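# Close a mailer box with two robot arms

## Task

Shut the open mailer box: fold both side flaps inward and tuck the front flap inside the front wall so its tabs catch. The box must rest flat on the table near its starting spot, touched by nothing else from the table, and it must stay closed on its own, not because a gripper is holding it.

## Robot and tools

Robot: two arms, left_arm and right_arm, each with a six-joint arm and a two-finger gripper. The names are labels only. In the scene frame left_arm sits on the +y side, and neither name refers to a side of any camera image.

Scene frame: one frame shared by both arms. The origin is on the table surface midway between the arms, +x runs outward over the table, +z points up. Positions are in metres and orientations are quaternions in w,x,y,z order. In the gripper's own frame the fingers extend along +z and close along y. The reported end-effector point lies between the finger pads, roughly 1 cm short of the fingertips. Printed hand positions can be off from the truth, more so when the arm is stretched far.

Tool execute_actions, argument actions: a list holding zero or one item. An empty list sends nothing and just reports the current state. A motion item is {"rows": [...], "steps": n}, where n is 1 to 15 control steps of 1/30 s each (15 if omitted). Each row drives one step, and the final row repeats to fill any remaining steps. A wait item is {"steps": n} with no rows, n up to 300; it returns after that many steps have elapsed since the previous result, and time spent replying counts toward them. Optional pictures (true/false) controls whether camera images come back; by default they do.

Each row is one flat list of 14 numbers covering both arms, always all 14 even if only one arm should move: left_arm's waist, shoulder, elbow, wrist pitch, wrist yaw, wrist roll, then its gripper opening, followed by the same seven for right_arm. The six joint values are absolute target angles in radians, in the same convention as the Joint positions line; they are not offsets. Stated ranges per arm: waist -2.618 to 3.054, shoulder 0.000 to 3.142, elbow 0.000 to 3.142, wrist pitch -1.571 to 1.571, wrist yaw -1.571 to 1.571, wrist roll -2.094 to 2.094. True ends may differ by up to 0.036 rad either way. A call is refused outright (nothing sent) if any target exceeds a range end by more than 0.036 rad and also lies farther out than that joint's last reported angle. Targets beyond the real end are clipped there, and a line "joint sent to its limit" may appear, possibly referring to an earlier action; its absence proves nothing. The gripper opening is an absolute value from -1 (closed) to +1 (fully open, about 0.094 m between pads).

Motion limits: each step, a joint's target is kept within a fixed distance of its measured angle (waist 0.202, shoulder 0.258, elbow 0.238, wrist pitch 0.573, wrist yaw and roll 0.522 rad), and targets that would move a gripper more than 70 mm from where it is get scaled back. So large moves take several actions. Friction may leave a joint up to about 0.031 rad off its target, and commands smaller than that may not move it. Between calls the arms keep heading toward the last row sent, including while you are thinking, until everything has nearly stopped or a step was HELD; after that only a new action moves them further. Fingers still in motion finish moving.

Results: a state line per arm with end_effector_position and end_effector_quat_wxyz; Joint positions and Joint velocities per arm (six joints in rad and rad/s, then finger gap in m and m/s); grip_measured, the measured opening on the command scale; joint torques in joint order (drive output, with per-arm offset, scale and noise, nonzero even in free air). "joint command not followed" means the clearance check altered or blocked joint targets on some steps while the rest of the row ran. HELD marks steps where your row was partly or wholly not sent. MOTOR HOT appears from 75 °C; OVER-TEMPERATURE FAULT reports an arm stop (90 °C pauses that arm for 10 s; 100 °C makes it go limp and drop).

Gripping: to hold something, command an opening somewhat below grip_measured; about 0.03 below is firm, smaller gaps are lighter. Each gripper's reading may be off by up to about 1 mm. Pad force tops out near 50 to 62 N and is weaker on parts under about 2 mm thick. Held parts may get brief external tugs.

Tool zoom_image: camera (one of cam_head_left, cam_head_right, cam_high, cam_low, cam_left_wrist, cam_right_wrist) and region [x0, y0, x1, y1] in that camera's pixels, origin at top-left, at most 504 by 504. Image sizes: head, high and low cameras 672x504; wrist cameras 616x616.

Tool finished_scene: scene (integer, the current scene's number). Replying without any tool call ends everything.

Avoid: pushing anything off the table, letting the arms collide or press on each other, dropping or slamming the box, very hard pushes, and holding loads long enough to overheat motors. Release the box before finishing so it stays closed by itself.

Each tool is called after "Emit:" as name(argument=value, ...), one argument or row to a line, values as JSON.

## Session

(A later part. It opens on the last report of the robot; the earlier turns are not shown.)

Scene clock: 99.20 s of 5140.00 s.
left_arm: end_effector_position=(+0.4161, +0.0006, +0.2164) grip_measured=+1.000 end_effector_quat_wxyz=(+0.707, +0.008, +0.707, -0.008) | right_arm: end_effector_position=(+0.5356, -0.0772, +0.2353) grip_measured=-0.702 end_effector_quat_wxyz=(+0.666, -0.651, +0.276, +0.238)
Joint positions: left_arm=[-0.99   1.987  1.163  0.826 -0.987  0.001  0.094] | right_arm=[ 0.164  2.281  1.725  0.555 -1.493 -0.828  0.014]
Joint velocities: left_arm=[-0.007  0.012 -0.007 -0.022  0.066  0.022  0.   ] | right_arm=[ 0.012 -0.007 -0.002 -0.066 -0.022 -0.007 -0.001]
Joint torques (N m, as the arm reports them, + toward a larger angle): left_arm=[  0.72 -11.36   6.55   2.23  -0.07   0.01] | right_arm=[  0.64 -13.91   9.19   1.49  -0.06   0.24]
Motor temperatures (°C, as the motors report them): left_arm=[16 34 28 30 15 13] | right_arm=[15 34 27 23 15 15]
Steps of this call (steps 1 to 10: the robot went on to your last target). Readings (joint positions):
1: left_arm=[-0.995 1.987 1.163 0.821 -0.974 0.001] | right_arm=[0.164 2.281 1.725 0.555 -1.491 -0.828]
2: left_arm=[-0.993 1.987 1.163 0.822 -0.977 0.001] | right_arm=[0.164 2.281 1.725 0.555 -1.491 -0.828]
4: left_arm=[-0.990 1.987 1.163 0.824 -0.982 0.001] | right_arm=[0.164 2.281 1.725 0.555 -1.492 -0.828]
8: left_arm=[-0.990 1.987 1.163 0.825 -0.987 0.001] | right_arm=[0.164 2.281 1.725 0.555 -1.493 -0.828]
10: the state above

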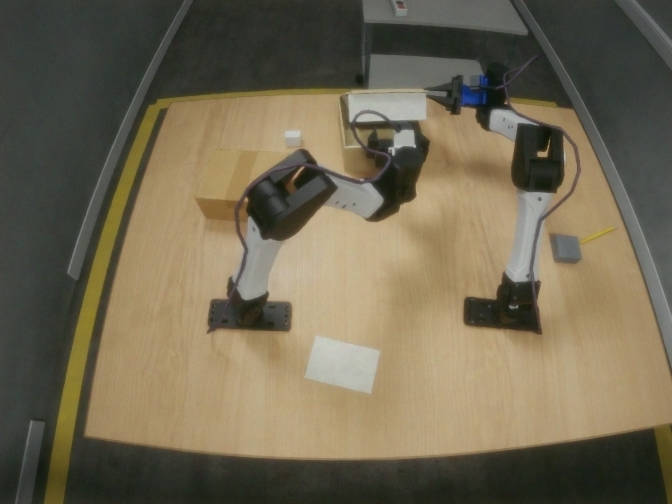

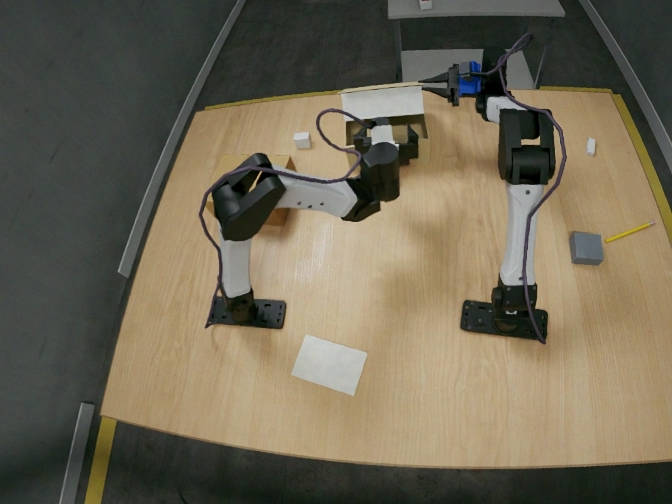

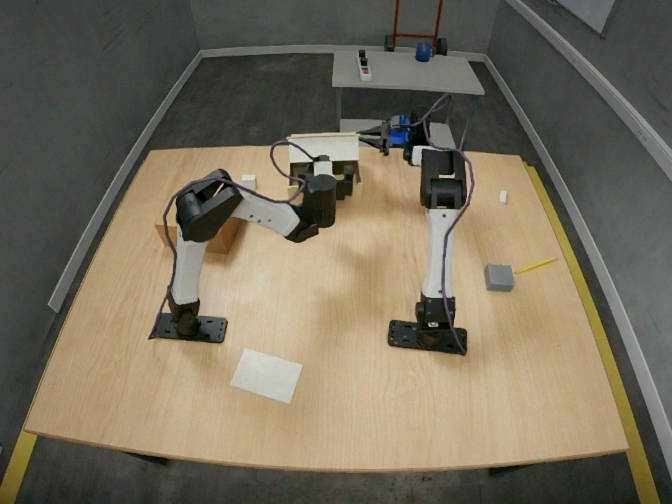

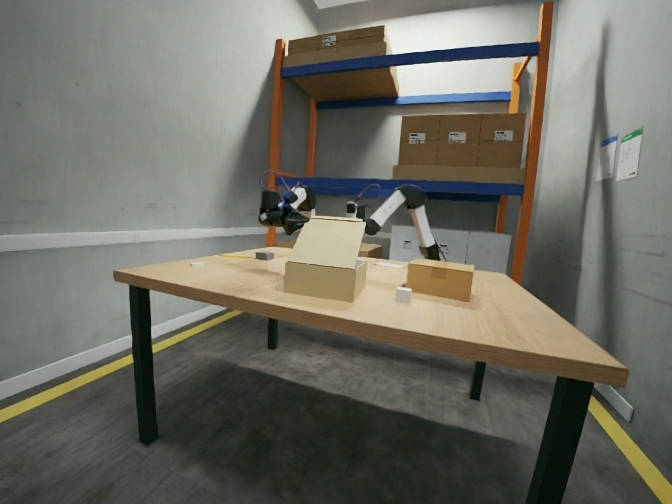

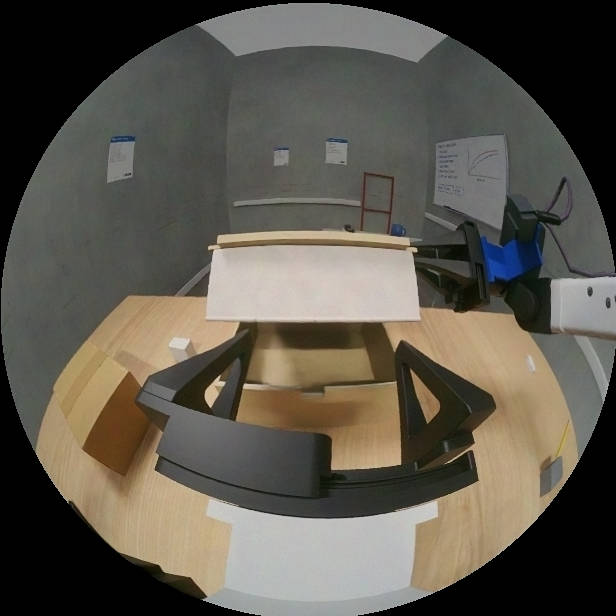

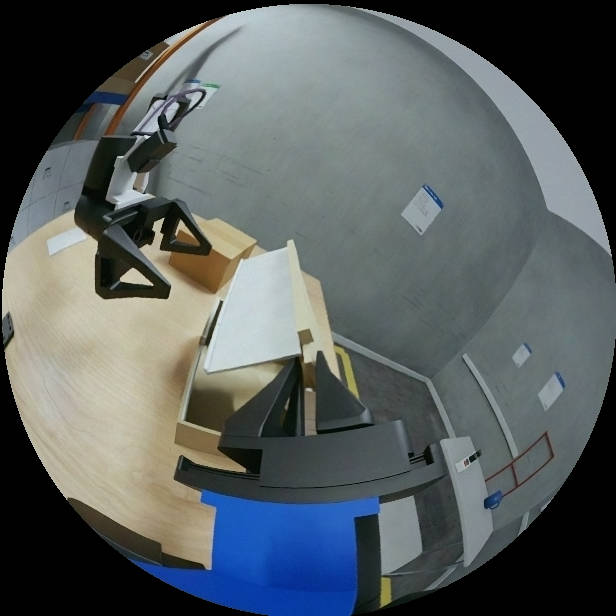

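Emit:
execute_actions(
  actions=[
    {"rows":[[-0.985,1.975,1.145,0.84,-1.0,0,1,0.17,2.31,1.76,0.55,-1.5,-0.82,-0.5],[-0.985,1.975,1.145,0.84,-1.0,0,1,0.17,2.32,1.78,0.55,-1.5,-0.82,-0.5],[-0.985,1.975,1.145,0.84,-1.0,0,1,0.17,2.34,1.80,0.55,-1.5,-0.82,-0.5],[-0.985,1.975,1.145,0.84,-1.0,0,1,0.18,2.36,1.82,0.54,-1.5,-0.82,-0.5],[-0.985,1.975,1.145,0.84,-1.0,0,1,0.19,2.36,1.82,0.54,-1.5,-0.82,-0.5],[-0.985,1.975,1.145,0.84,-1.0,0,1,0.2,2.36,1.82,0.54,-1.5,-0.82,-0.5]],"steps":15},
  ],
)

Scene clock: 100.73 s of 5140.00 s.
left_arm: end_effector_position=(+0.4161, +0.0009, +0.2165) grip_measured=+1.000 end_effector_quat_wxyz=(+0.708, +0.007, +0.707, -0.007) | right_arm: end_effector_position=(+0.5427, -0.0588, +0.2219) grip_measured=-0.502 end_effector_quat_wxyz=(+0.660, -0.656, +0.266, +0.254)
Joint positions: left_arm=[-0.99   1.987  1.163  0.826 -0.989  0.001  0.094] | right_arm=[ 0.198  2.354  1.801  0.545 -1.498 -0.827  0.023]
Joint velocities: left_arm=[ 0.002 -0.002 -0.002 -0.066  0.037 -0.022  0.   ] | right_arm=[ 0.002 -0.007 -0.022 -0.081 -0.051  0.007  0.   ]
Joint torques (N m, as the arm reports them, + toward a larger angle): left_arm=[  0.86 -11.36   6.53   2.22  -0.08   0.01] | right_arm=[  0.33 -14.01  11.11   1.46  -0.01   0.25]
Motor temperatures (°C, as the motors report them): left_arm=[16 34 27 30 15 13] | right_arm=[15 35 27 23 15 15]
Steps of this call (steps 1 to 30: the robot went on to your last target; step 31: nothing new was sent; steps 32 to 46: all 15 steps of this action). Readings (joint positions):
32: left_arm=[-0.990 1.987 1.163 0.826 -0.989 0.001] | right_arm=[0.164 2.283 1.728 0.555 -1.495 -0.827]
33: left_arm=[-0.990 1.987 1.163 0.826 -0.989 0.001] | right_arm=[0.164 2.289 1.739 0.555 -1.496 -0.827]
35: left_arm=[-0.990 1.987 1.163 0.826 -0.989 0.001] | right_arm=[0.164 2.312 1.774 0.555 -1.497 -0.827]
39: left_arm=[-0.990 1.987 1.163 0.826 -0.989 0.001] | right_arm=[0.178 2.344 1.801 0.552 -1.497 -0.827]
46: the state above

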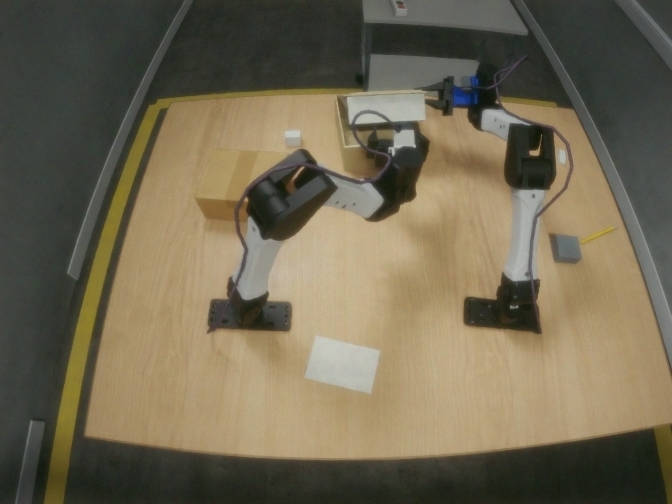

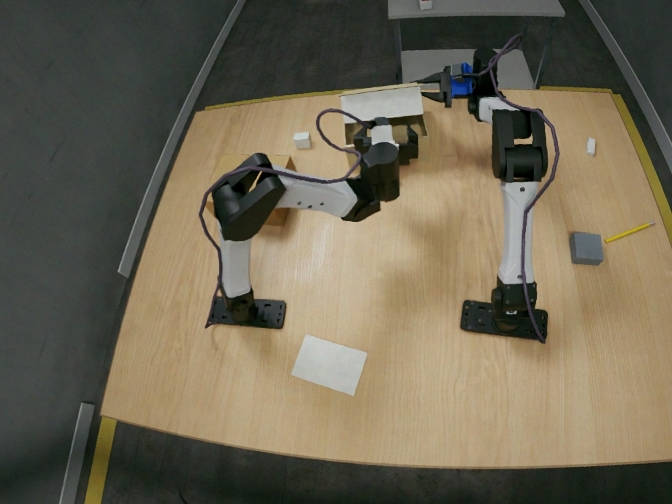

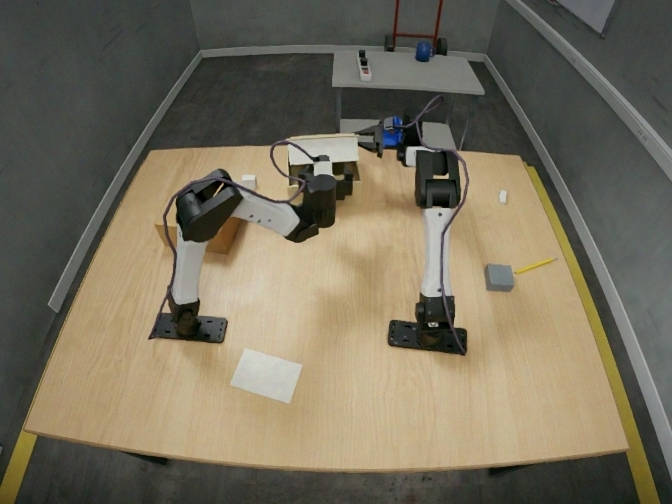

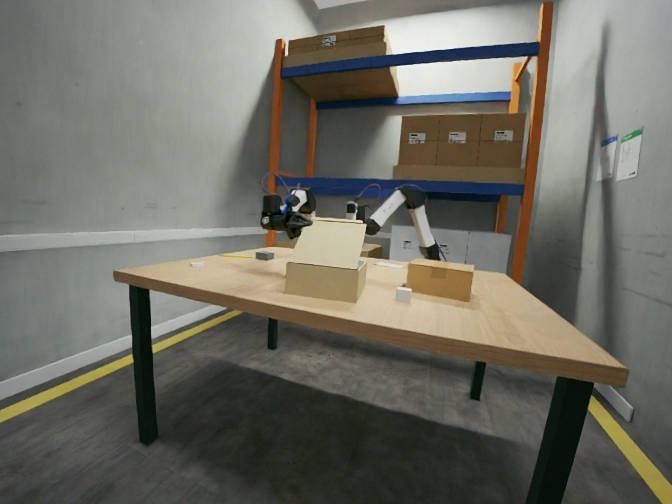

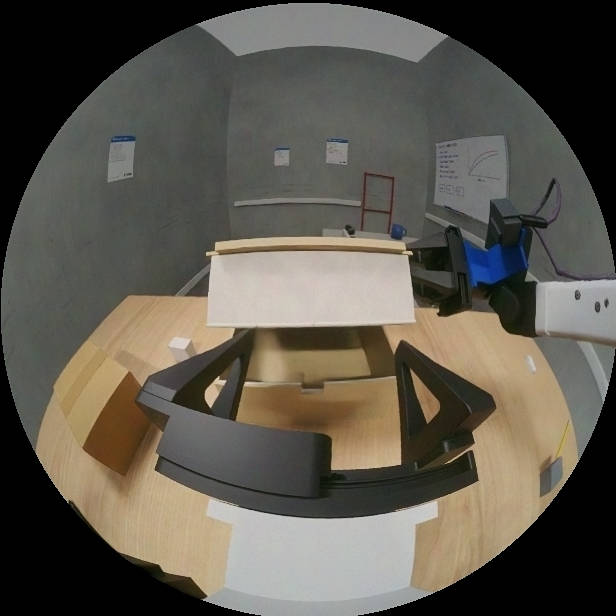

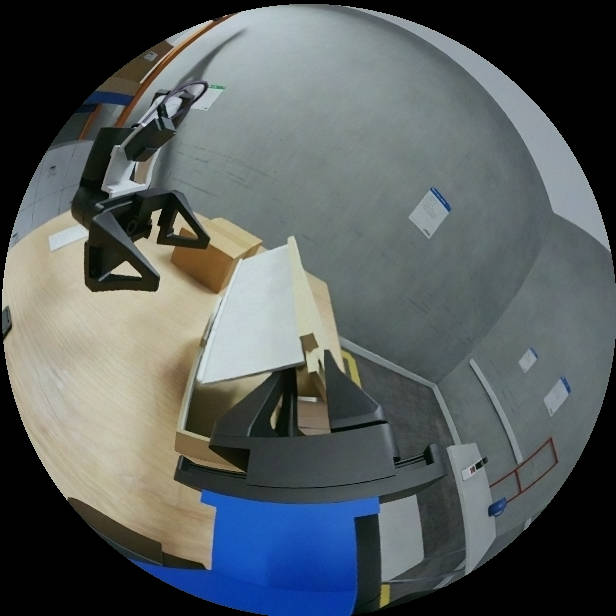

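Emit:
execute_actions(
  actions=[
    {"rows":[[-0.985,1.975,1.145,0.84,-1.0,0,1,0.2,2.36,1.82,0.54,-1.5,-0.82,-0.6],[-0.985,1.975,1.145,0.84,-1.0,0,1,0.2,2.36,1.82,0.54,-1.5,-0.82,-0.65],[-0.985,1.975,1.145,0.84,-1.0,0,1,0.2,2.36,1.82,0.54,-1.5,-0.82,-0.7],[-0.985,1.975,1.145,0.84,-1.0,0,1,0.2,2.36,1.82,0.54,-1.5,-0.82,-0.75],[-0.985,1.975,1.145,0.84,-1.0,0,1,0.2,2.36,1.82,0.54,-1.5,-0.82,-0.8],[-0.985,1.975,1.145,0.84,-1.0,0,1,0.2,2.36,1.82,0.54,-1.5,-0.82,-0.83],[-0.985,1.975,1.145,0.84,-1.0,0,1,0.2,2.36,1.82,0.54,-1.5,-0.82,-0.86],[-0.985,1.975,1.145,0.84,-1.0,0,1,0.2,2.36,1.82,0.54,-1.5,-0.82,-0.88],[-0.985,1.975,1.145,0.84,-1.0,0,1,0.2,2.36,1.82,0.54,-1.5,-0.82,-0.9],[-0.985,1.975,1.145,0.84,-1.0,0,1,0.2,2.36,1.82,0.54,-1.5,-0.82,-0.91],[-0.985,1.975,1.145,0.84,-1.0,0,1,0.2,2.36,1.82,0.54,-1.5,-0.82,-0.92],[-0.985,1.975,1.145,0.84,-1.0,0,1,0.2,2.36,1.82,0.54,-1.5,-0.82,-0.93],[-0.985,1.975,1.145,0.84,-1.0,0,1,0.2,2.36,1.82,0.54,-1.5,-0.82,-0.94],[-0.985,1.975,1.145,0.84,-1.0,0,1,0.2,2.36,1.82,0.54,-1.5,-0.82,-0.965]],"steps":15},
  ],
)

Scene clock: 102.97 s of 5140.00 s.
left_arm: end_effector_position=(+0.4161, +0.0009, +0.2165) grip_measured=+1.000 end_effector_quat_wxyz=(+0.708, +0.007, +0.707, -0.007) | right_arm: end_effector_position=(+0.5437, -0.0588, +0.2281) grip_measured=-0.927 end_effector_quat_wxyz=(+0.666, -0.660, +0.251, +0.239)
Joint positions: left_arm=[-0.99   1.987  1.163  0.826 -0.989  0.001  0.094] | right_arm=[ 0.198  2.354  1.814  0.567 -1.497 -0.838  0.003]
Joint velocities: left_arm=[-0.002  0.017 -0.012  0.022 -0.081  0.022  0.   ] | right_arm=[ 0.002  0.002  0.002 -0.066  0.037 -0.022 -0.001]
Joint torques (N m, as the arm reports them, + toward a larger angle): left_arm=[  0.87 -11.35   6.53   2.22  -0.08   0.01] | right_arm=[  0.5  -13.83   9.8    1.17  -0.02   0.4 ]
Motor temperatures (°C, as the motors report them): left_arm=[16 35 27 30 15 13] | right_arm=[15 35 27 22 15 15]
Steps of this call (steps 1 to 15: the robot went on to your last target; steps 16 to 52: nothing new was sent; steps 53 to 67: all 15 steps of this action). Readings (joint positions):
53: left_arm=[-0.990 1.987 1.163 0.826 -0.989 0.001] | right_arm=[0.198 2.354 1.801 0.545 -1.498 -0.827]
54: left_arm=[-0.990 1.987 1.163 0.826 -0.989 0.001] | right_arm=[0.198 2.354 1.801 0.545 -1.498 -0.827]
56: left_arm=[-0.990 1.987 1.163 0.826 -0.989 0.001] | right_arm=[0.198 2.354 1.801 0.545 -1.498 -0.827]
60: left_arm=[-0.990 1.987 1.163 0.826 -0.989 0.001] | right_arm=[0.198 2.354 1.802 0.547 -1.499 -0.829]
67: the state above

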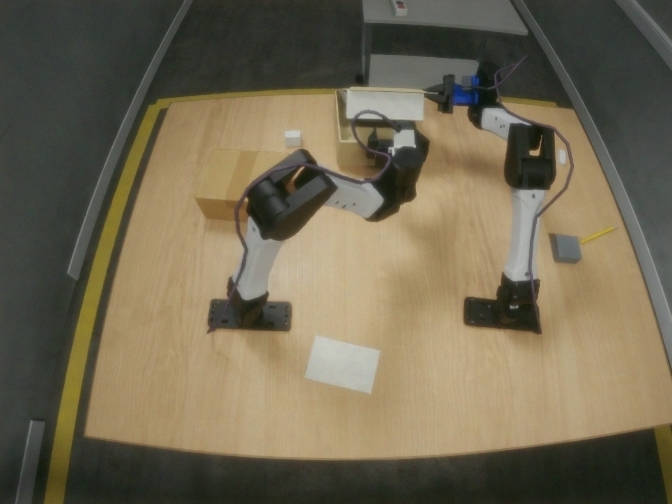

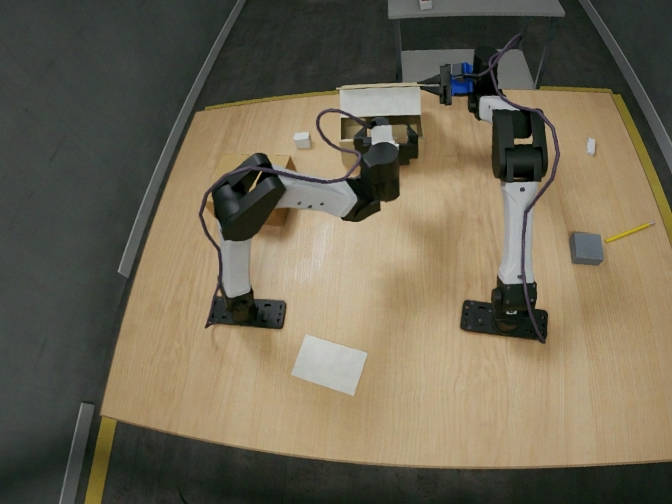

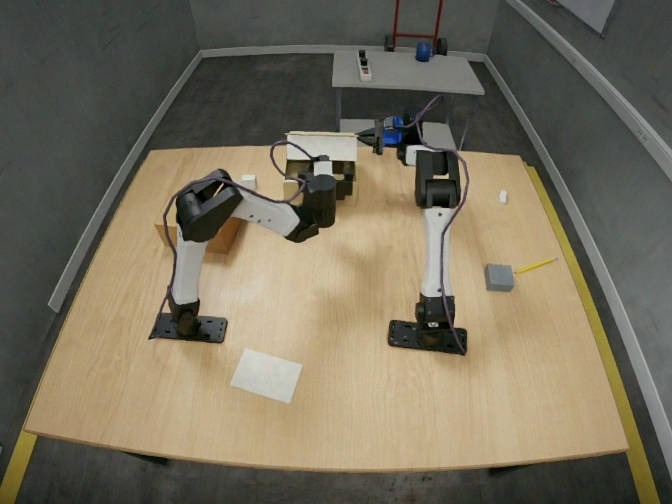

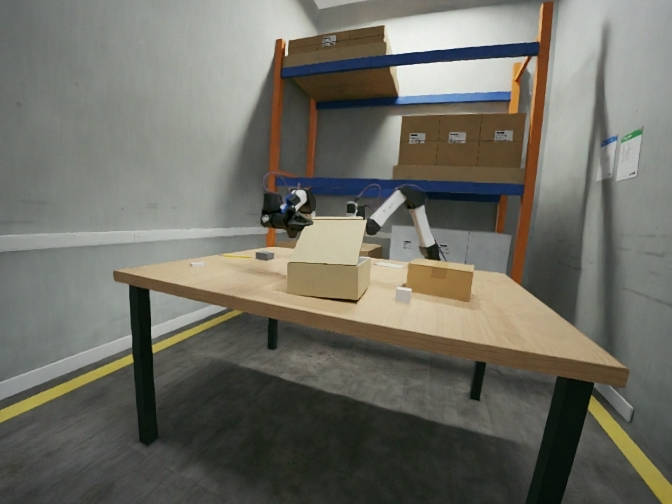

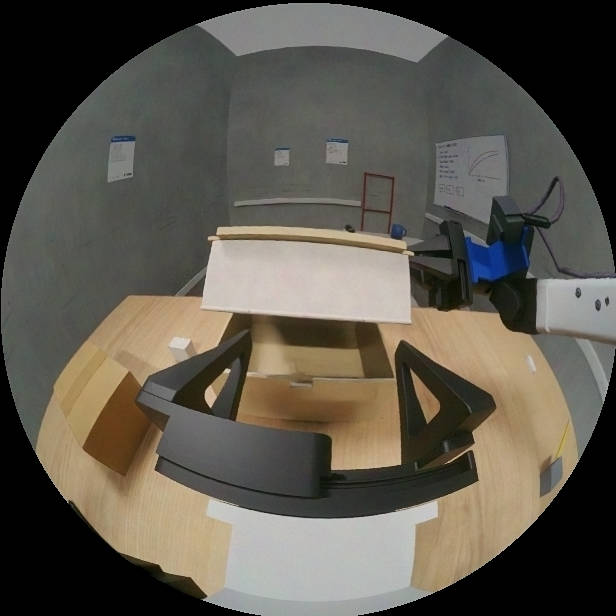

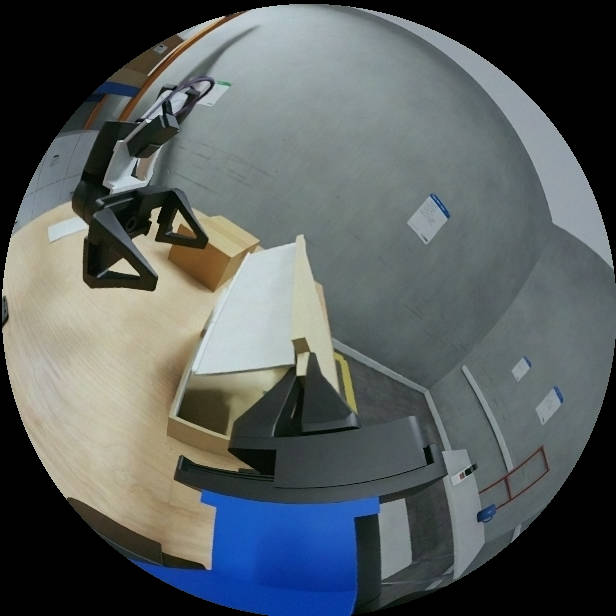

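Emit:
execute_actions(
  actions=[
    {"rows":[[-0.985,2.0,1.14,0.86,-1.0,0,1,0.195,2.345,1.79,0.6,-1.5,-0.83,-0.965],[-0.985,2.01,1.135,0.88,-1.0,0,1,0.195,2.34,1.77,0.63,-1.5,-0.83,-0.965],[-0.985,2.02,1.13,0.9,-1.0,0,1,0.19,2.335,1.75,0.66,-1.5,-0.83,-0.965],[-0.985,2.03,1.125,0.91,-1.0,0,1,0.19,2.33,1.73,0.69,-1.5,-0.83,-0.965],[-0.985,2.04,1.12,0.93,-1.0,0,1,0.185,2.325,1.71,0.72,-1.5,-0.83,-0.965],[-0.985,2.05,1.115,0.94,-1.0,0,1,0.185,2.32,1.69,0.75,-1.5,-0.83,-0.965],[-0.985,2.06,1.11,0.96,-1.0,0,1,0.18,2.315,1.67,0.78,-1.5,-0.83,-0.965],[-0.985,2.07,1.105,0.97,-1.0,0,1,0.18,2.31,1.65,0.81,-1.5,-0.83,-0.965],[-0.985,2.08,1.1,0.99,-1.0,0,1,0.175,2.305,1.63,0.84,-1.5,-0.83,-0.965],[-0.985,2.09,1.095,1.0,-1.0,0,1,0.175,2.3,1.61,0.87,-1.5,-0.83,-0.965],[-0.985,2.1,1.09,1.02,-1.0,0,1,0.17,2.295,1.59,0.9,-1.5,-0.83,-0.965],[-0.985,2.11,1.085,1.03,-1.0,0,1,0.17,2.29,1.57,0.93,-1.5,-0.83,-0.965],[-0.985,2.12,1.08,1.05,-1.0,0,1,0.17,2.29,1.55,0.96,-1.5,-0.83,-0.965],[-0.985,2.13,1.075,1.06,-1.0,0,1,0.165,2.29,1.535,0.99,-1.5,-0.83,-0.965],[-0.985,2.135,1.07,1.065,-1.0,0,1,0.165,2.30,1.52,1.02,-1.5,-0.83,-0.965]],"steps":15},
  ],
  pictures=false,
)

Emit:
execute_actions(
  actions=[
    {"rows":[[-0.985,2.135,1.07,1.065,-1.0,0,1,0.16,2.31,1.505,1.05,-1.5,-0.83,-0.965],[-0.985,2.135,1.07,1.065,-1.0,0,1,0.16,2.315,1.49,1.08,-1.5,-0.83,-0.965],[-0.985,2.135,1.07,1.065,-1.0,0,1,0.16,2.32,1.475,1.11,-1.5,-0.83,-0.965],[-0.985,2.135,1.07,1.065,-1.0,0,1,0.155,2.325,1.46,1.14,-1.5,-0.83,-0.965],[-0.985,2.135,1.07,1.065,-1.0,0,1,0.155,2.33,1.445,1.17,-1.5,-0.83,-0.965],[-0.985,2.135,1.07,1.065,-1.0,0,1,0.155,2.335,1.435,1.2,-1.5,-0.83,-0.965],[-0.985,2.135,1.07,1.065,-1.0,0,1,0.155,2.34,1.42,1.23,-1.5,-0.83,-0.965],[-0.985,2.135,1.07,1.065,-1.0,0,1,0.155,2.34,1.41,1.26,-1.5,-0.83,-0.965]],"steps":15},
  ],
)

Scene clock: 106.20 s of 5140.00 s.
left_arm: end_effector_position=(+0.4151, +0.0026, +0.1622) grip_measured=+1.000 end_effector_quat_wxyz=(+0.704, +0.012, +0.710, -0.002) | right_arm: end_effector_position=(+0.5175, -0.0703, +0.2054) grip_measured=-0.928 end_effector_quat_wxyz=(+0.689, -0.672, +0.203, +0.180)
Joint positions: left_arm=[-0.99   2.106  1.093  0.999 -0.99   0.001  0.094] | right_arm=[ 0.178  2.303  1.567  0.914 -1.497 -0.843  0.003]
Joint velocities: left_arm=[ 0.022  0.271 -0.144  0.271  0.051 -0.051  0.   ] | right_arm=[-0.071  0.007 -0.462  0.842 -0.007 -0.051  0.001]
Joint torques (N m, as the arm reports them, + toward a larger angle): left_arm=[ 0.86 -9.72  5.99  2.31 -0.08  0.01] | right_arm=[ -0.3  -13.75   6.59   1.17   0.1    0.31]
Motor temperatures (°C, as the motors report them): left_arm=[16 35 27 29 15 13] | right_arm=[15 36 27 22 15 15]
Steps of this call (steps 1 to 15: the robot went on to your last target; steps 16 to 82: nothing new was sent; steps 83 to 97: all 15 steps of this action). Readings (joint positions):
83: left_arm=[-0.990 1.987 1.163 0.829 -0.989 0.001] | right_arm=[0.198 2.354 1.814 0.574 -1.497 -0.838]
84: left_arm=[-0.990 1.987 1.160 0.836 -0.989 0.001] | right_arm=[0.198 2.354 1.808 0.585 -1.497 -0.838]
86: left_arm=[-0.990 1.991 1.153 0.859 -0.990 0.001] | right_arm=[0.198 2.347 1.781 0.621 -1.496 -0.839]
90: left_arm=[-0.990 2.026 1.134 0.913 -0.990 0.001] | right_arm=[0.196 2.329 1.704 0.720 -1.495 -0.842]
97: the state above

Scene clock: 106.70 s of 5140.00 s.
left_arm: end_effector_position=(+0.4144, +0.0036, +0.1580) grip_measured=+1.000 end_effector_quat_wxyz=(+0.708, +0.005, +0.706, -0.009) | right_arm: end_effector_position=(+0.4984, -0.0780, +0.1803) grip_measured=-0.928 end_effector_quat_wxyz=(+0.706, -0.682, +0.151, +0.121)
Joint positions: left_arm=[-0.99   2.124  1.082  1.049 -0.99   0.001  0.094] | right_arm=[ 0.164  2.325  1.427  1.239 -1.497 -0.844  0.003]
Joint velocities: left_arm=[-0.002 -0.012  0.012  0.037  0.007  0.037  0.   ] | right_arm=[ 0.002  0.007 -0.027  0.007  0.022 -0.022  0.   ]
Joint torques (N m, as the arm reports them, + toward a larger angle): left_arm=[ 0.88 -9.87  6.11  2.21 -0.07  0.01] | right_arm=[ -0.25 -11.98   6.22   1.37   0.16   0.36]
Motor temperatures (°C, as the motors report them): left_arm=[16 35 27 29 15 13] | right_arm=[15 36 27 22 15 15]
Steps of this call (steps 1 to 15: all 15 steps of this action). Readings (joint positions):
1: left_arm=[-0.990 2.114 1.089 1.007 -0.990 0.001] | right_arm=[0.176 2.303 1.552 0.944 -1.497 -0.843]
2: left_arm=[-0.990 2.119 1.085 1.012 -0.990 0.001] | right_arm=[0.174 2.303 1.536 0.974 -1.497 -0.843]
4: left_arm=[-0.990 2.124 1.082 1.020 -0.990 0.001] | right_arm=[0.170 2.303 1.505 1.033 -1.497 -0.843]
8: left_arm=[-0.990 2.124 1.082 1.039 -0.990 0.001] | right_arm=[0.164 2.311 1.451 1.151 -1.497 -0.843]
15: the state above

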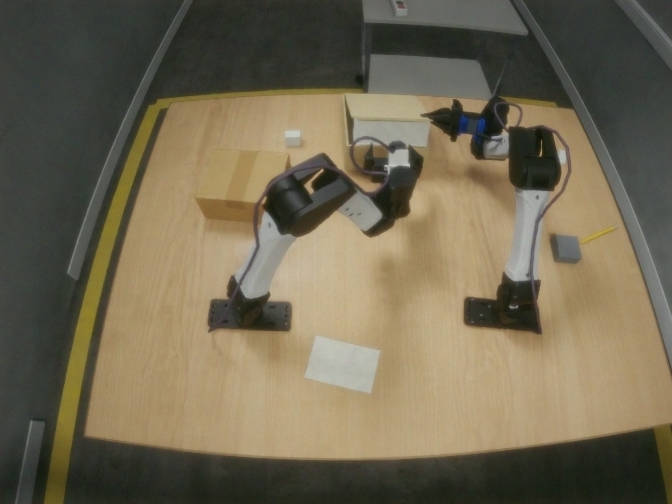

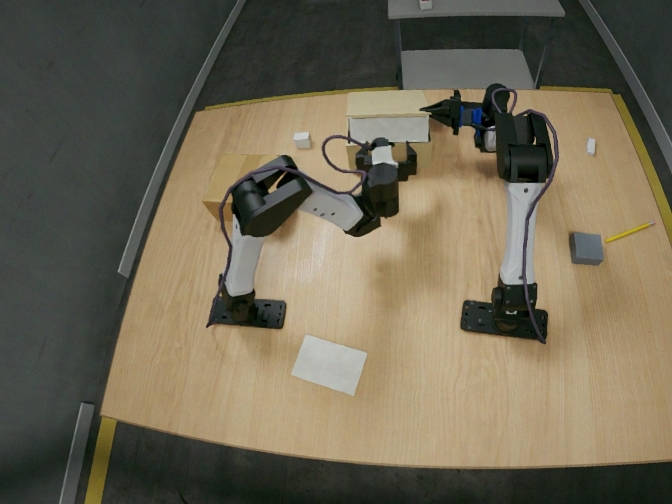

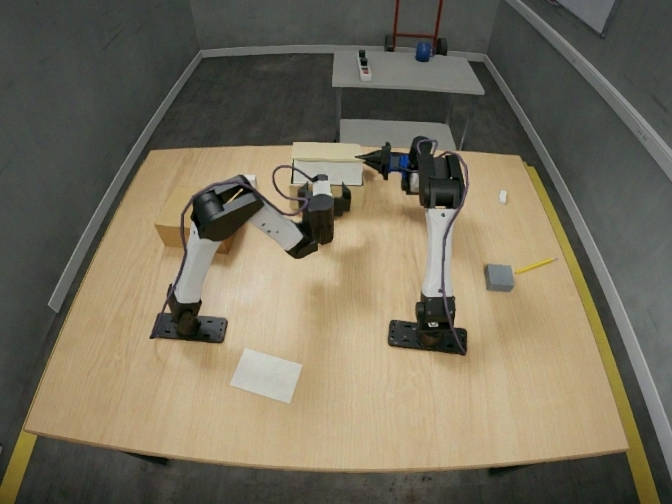

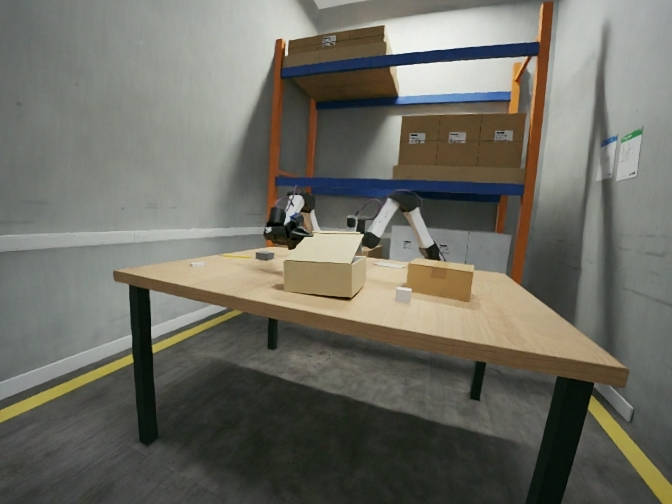

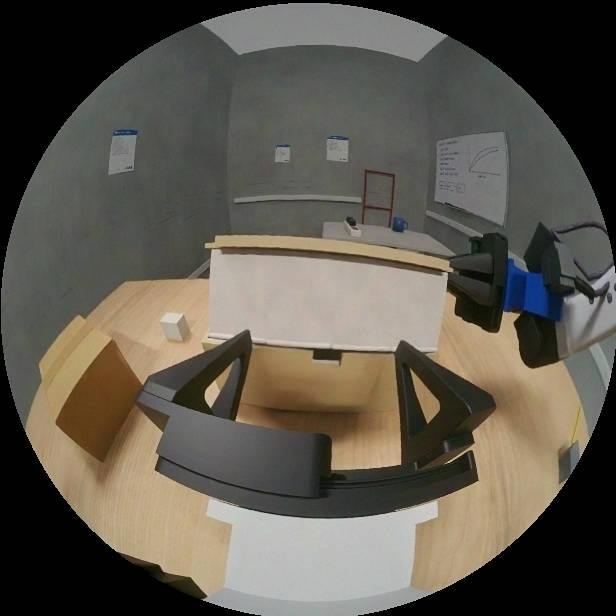

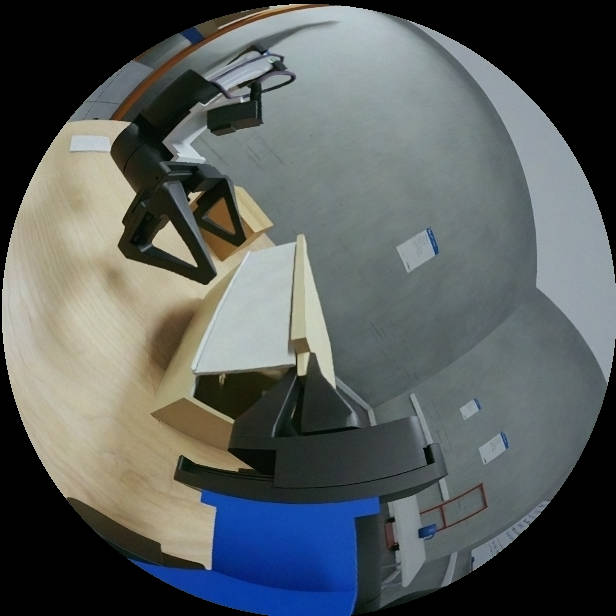

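Emit:
execute_actions(
  actions=[
    {"rows":[[-0.97,2.135,1.11,1.05,-0.98,0,1,0.155,2.34,1.41,1.26,-1.5,-0.83,-0.965],[-0.96,2.145,1.125,1.04,-0.97,0,1,0.155,2.34,1.41,1.26,-1.5,-0.83,-0.965],[-0.95,2.155,1.14,1.03,-0.96,0,1,0.155,2.34,1.41,1.26,-1.5,-0.83,-0.965],[-0.94,2.16,1.155,1.02,-0.95,0,1,0.155,2.34,1.41,1.26,-1.5,-0.83,-0.965],[-0.93,2.17,1.17,1.01,-0.94,0,1,0.155,2.34,1.41,1.26,-1.5,-0.83,-0.965],[-0.92,2.18,1.185,1.0,-0.93,0,1,0.155,2.34,1.41,1.26,-1.5,-0.83,-0.965],[-0.91,2.19,1.2,0.99,-0.92,0,1,0.155,2.34,1.41,1.26,-1.5,-0.83,-0.965],[-0.90,2.2,1.22,0.98,-0.91,0,1,0.155,2.34,1.41,1.26,-1.5,-0.83,-0.965],[-0.89,2.21,1.24,0.97,-0.9,0,1,0.155,2.34,1.41,1.26,-1.5,-0.83,-0.965],[-0.88,2.22,1.26,0.96,-0.89,0,1,0.155,2.34,1.41,1.26,-1.5,-0.83,-0.965],[-0.865,2.23,1.275,0.95,-0.875,0,1,0.155,2.34,1.41,1.26,-1.52,-0.83,-0.965]],"steps":15},
  ],
  pictures=false,
)

Emit:
execute_actions(
  actions=[
    {"steps":8},
  ],
)

Scene clock: 109.13 s of 5140.00 s.
left_arm: end_effector_position=(+0.4746, +0.0089, +0.1701) grip_measured=+1.000 end_effector_quat_wxyz=(+0.717, -0.014, +0.697, -0.010) | right_arm: end_effector_position=(+0.5020, -0.0782, +0.1814) grip_measured=-0.928 end_effector_quat_wxyz=(+0.710, -0.677, +0.159, +0.114)
Joint positions: left_arm=[-0.874  2.206  1.259  0.991 -0.899  0.001  0.094] | right_arm=[ 0.164  2.326  1.425  1.244 -1.473 -0.84   0.003]
Joint velocities: left_arm=[ 0.022  0.007  0.022 -0.154  0.11   0.022  0.   ] | right_arm=[ 0.002 -0.007  0.002  0.037  0.051 -0.037 -0.001]
Joint torques (N m, as the arm reports them, + toward a larger angle): left_arm=[ 1.12 -9.93  9.22  1.83  0.15  0.01] | right_arm=[  0.22 -13.04   7.74   1.38  -0.14   0.17]
Motor temperatures (°C, as the motors report them): left_arm=[16 35 27 29 15 13] | right_arm=[15 36 27 22 15 15]
A step of this action was HELD (marked below), so the robot has no last target. An arm can still carry out its HELD step.
Steps of this call (steps 1 to 15: the robot went on to your last target; steps 16 to 58: nothing new was sent; steps 59 to 73: all 15 steps of this action). Readings (joint positions):
59: left_arm=[-0.989 2.124 1.083 1.051 -0.990 0.001] | right_arm=[0.164 2.326 1.425 1.247 -1.497 -0.840]
60: left_arm=[-0.986 2.125 1.089 1.050 -0.989 0.001] | right_arm=[0.164 2.326 1.425 1.247 -1.497 -0.840]
62: left_arm=[-0.972 2.132 1.115 1.047 -0.981 0.001] | right_arm=[0.164 2.326 1.425 1.247 -1.497 -0.840]
66: left_arm=[-0.927 2.159 1.180 1.031 -0.953 0.001] | right_arm=[0.164 2.326 1.425 1.247 -1.497 -0.840]
69: left_arm=[-0.894 2.190 1.234 1.008 -0.929 0.001] | right_arm=[0.164 2.326 1.425 1.247 -1.492 -0.840] HELD
70: left_arm=[-0.885 2.199 1.248 1.002 -0.919 0.001] | right_arm=[0.164 2.326 1.425 1.247 -1.488 -0.840] HELD
71: left_arm=[-0.878 2.204 1.255 0.998 -0.910 0.001] | right_arm=[0.164 2.326 1.425 1.245 -1.481 -0.840] HELD
72: left_arm=[-0.875 2.206 1.258 0.994 -0.903 0.001] | right_arm=[0.164 2.326 1.425 1.244 -1.476 -0.840] HELD
73: the state above HELD
joint command not followed: on one or more control steps a check withheld the commanded joint targets of the right arm, and it was not sent them on those steps. On the call's last step the targets were still withheld.
cause: the commanded joint targets would bring two parts of the arm too close to each other (its wrist (the part past joint 4) and its wrist camera, with joints 5 (wrist yaw) and 6 (wrist roll) between them); next, command targets that bring no two parts of the arm closer together.

Scene clock: 109.40 s of 5140.00 s.
left_arm: end_effector_position=(+0.4746, +0.0070, +0.1679) grip_measured=+1.000 end_effector_quat_wxyz=(+0.714, -0.007, +0.700, -0.010) | right_arm: end_effector_position=(+0.5022, -0.0782, +0.1814) grip_measured=-0.928 end_effector_quat_wxyz=(+0.710, -0.677, +0.159, +0.114)
Joint positions: left_arm=[-0.874  2.206  1.259  0.979 -0.888  0.001  0.094] | right_arm=[ 0.164  2.326  1.425  1.243 -1.473 -0.84   0.003]
Joint velocities: left_arm=[-0.017 -0.012 -0.007  0.022  0.022  0.037  0.   ] | right_arm=[-0.002 -0.002  0.002 -0.022 -0.095  0.022 -0.   ]
Joint torques (N m, as the arm reports them, + toward a larger angle): left_arm=[ 1.19 -9.98  9.3   1.84  0.18  0.01] | right_arm=[  0.27 -13.03   7.72   1.33  -0.04   0.18]
Motor temperatures (°C, as the motors report them): left_arm=[16 35 27 29 15 13] | right_arm=[15 36 27 22 15 15]
Steps of this call (steps 1 to 8: nothing new was sent). Readings (joint positions):
1: left_arm=[-0.874 2.206 1.259 0.988 -0.896 0.001] | right_arm=[0.164 2.326 1.425 1.243 -1.473 -0.840]
2: left_arm=[-0.874 2.206 1.259 0.986 -0.894 0.001] | right_arm=[0.164 2.326 1.425 1.243 -1.473 -0.840]
4: left_arm=[-0.874 2.206 1.259 0.982 -0.891 0.001] | right_arm=[0.164 2.326 1.425 1.243 -1.473 -0.840]
8: the state above

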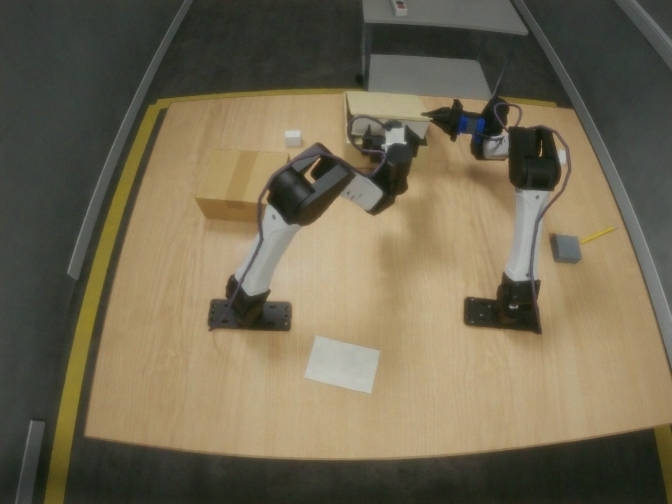

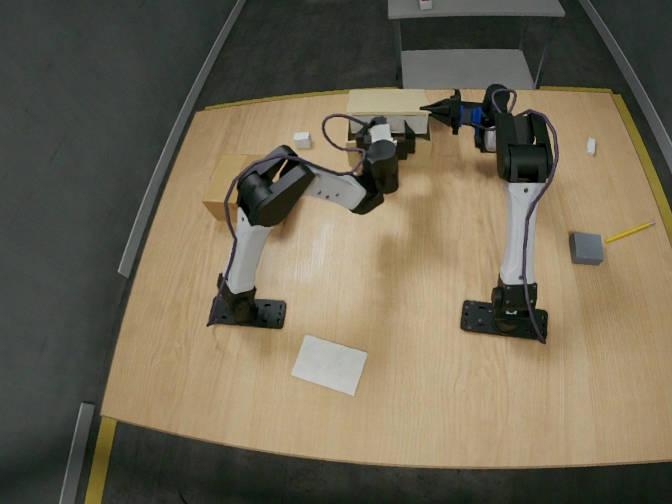

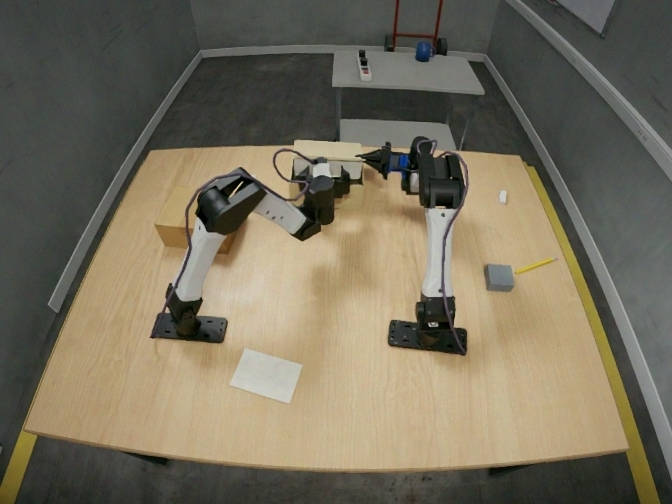

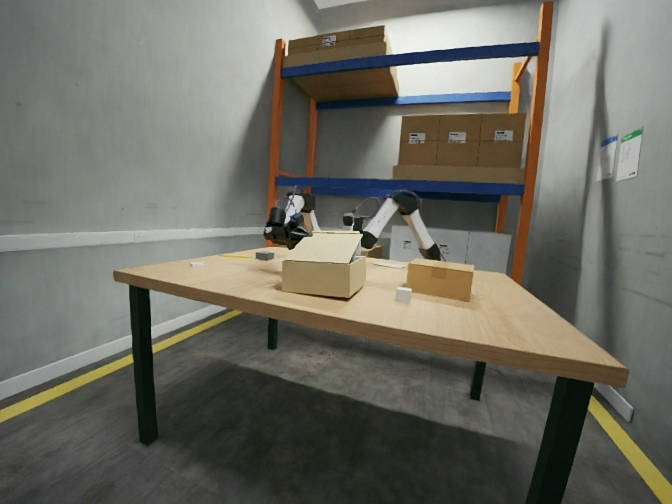

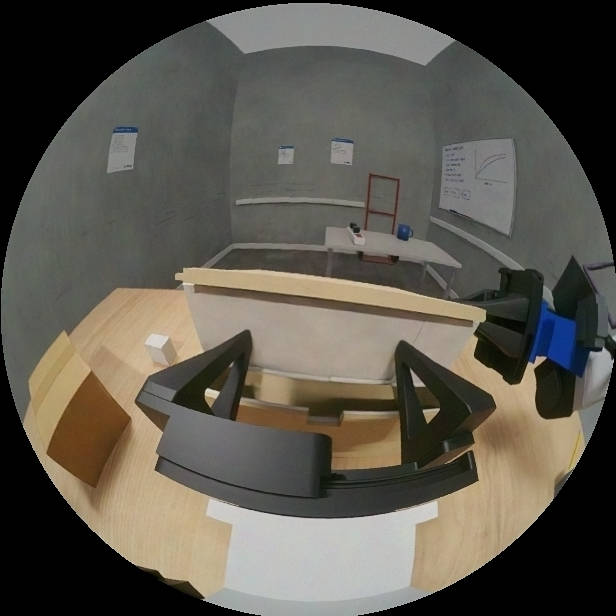

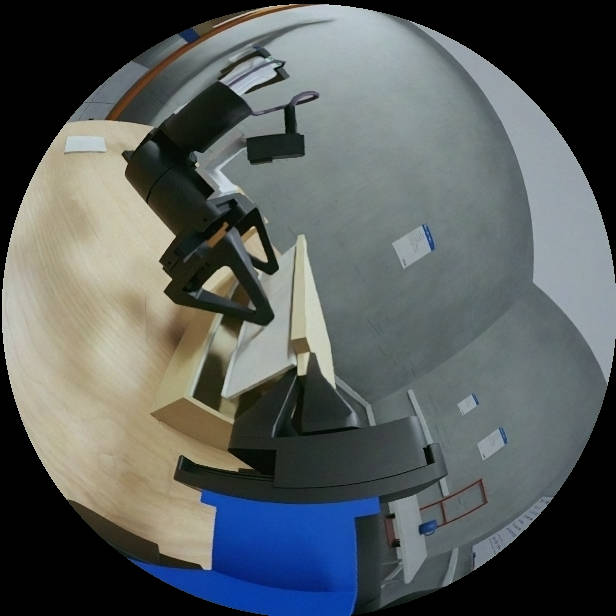

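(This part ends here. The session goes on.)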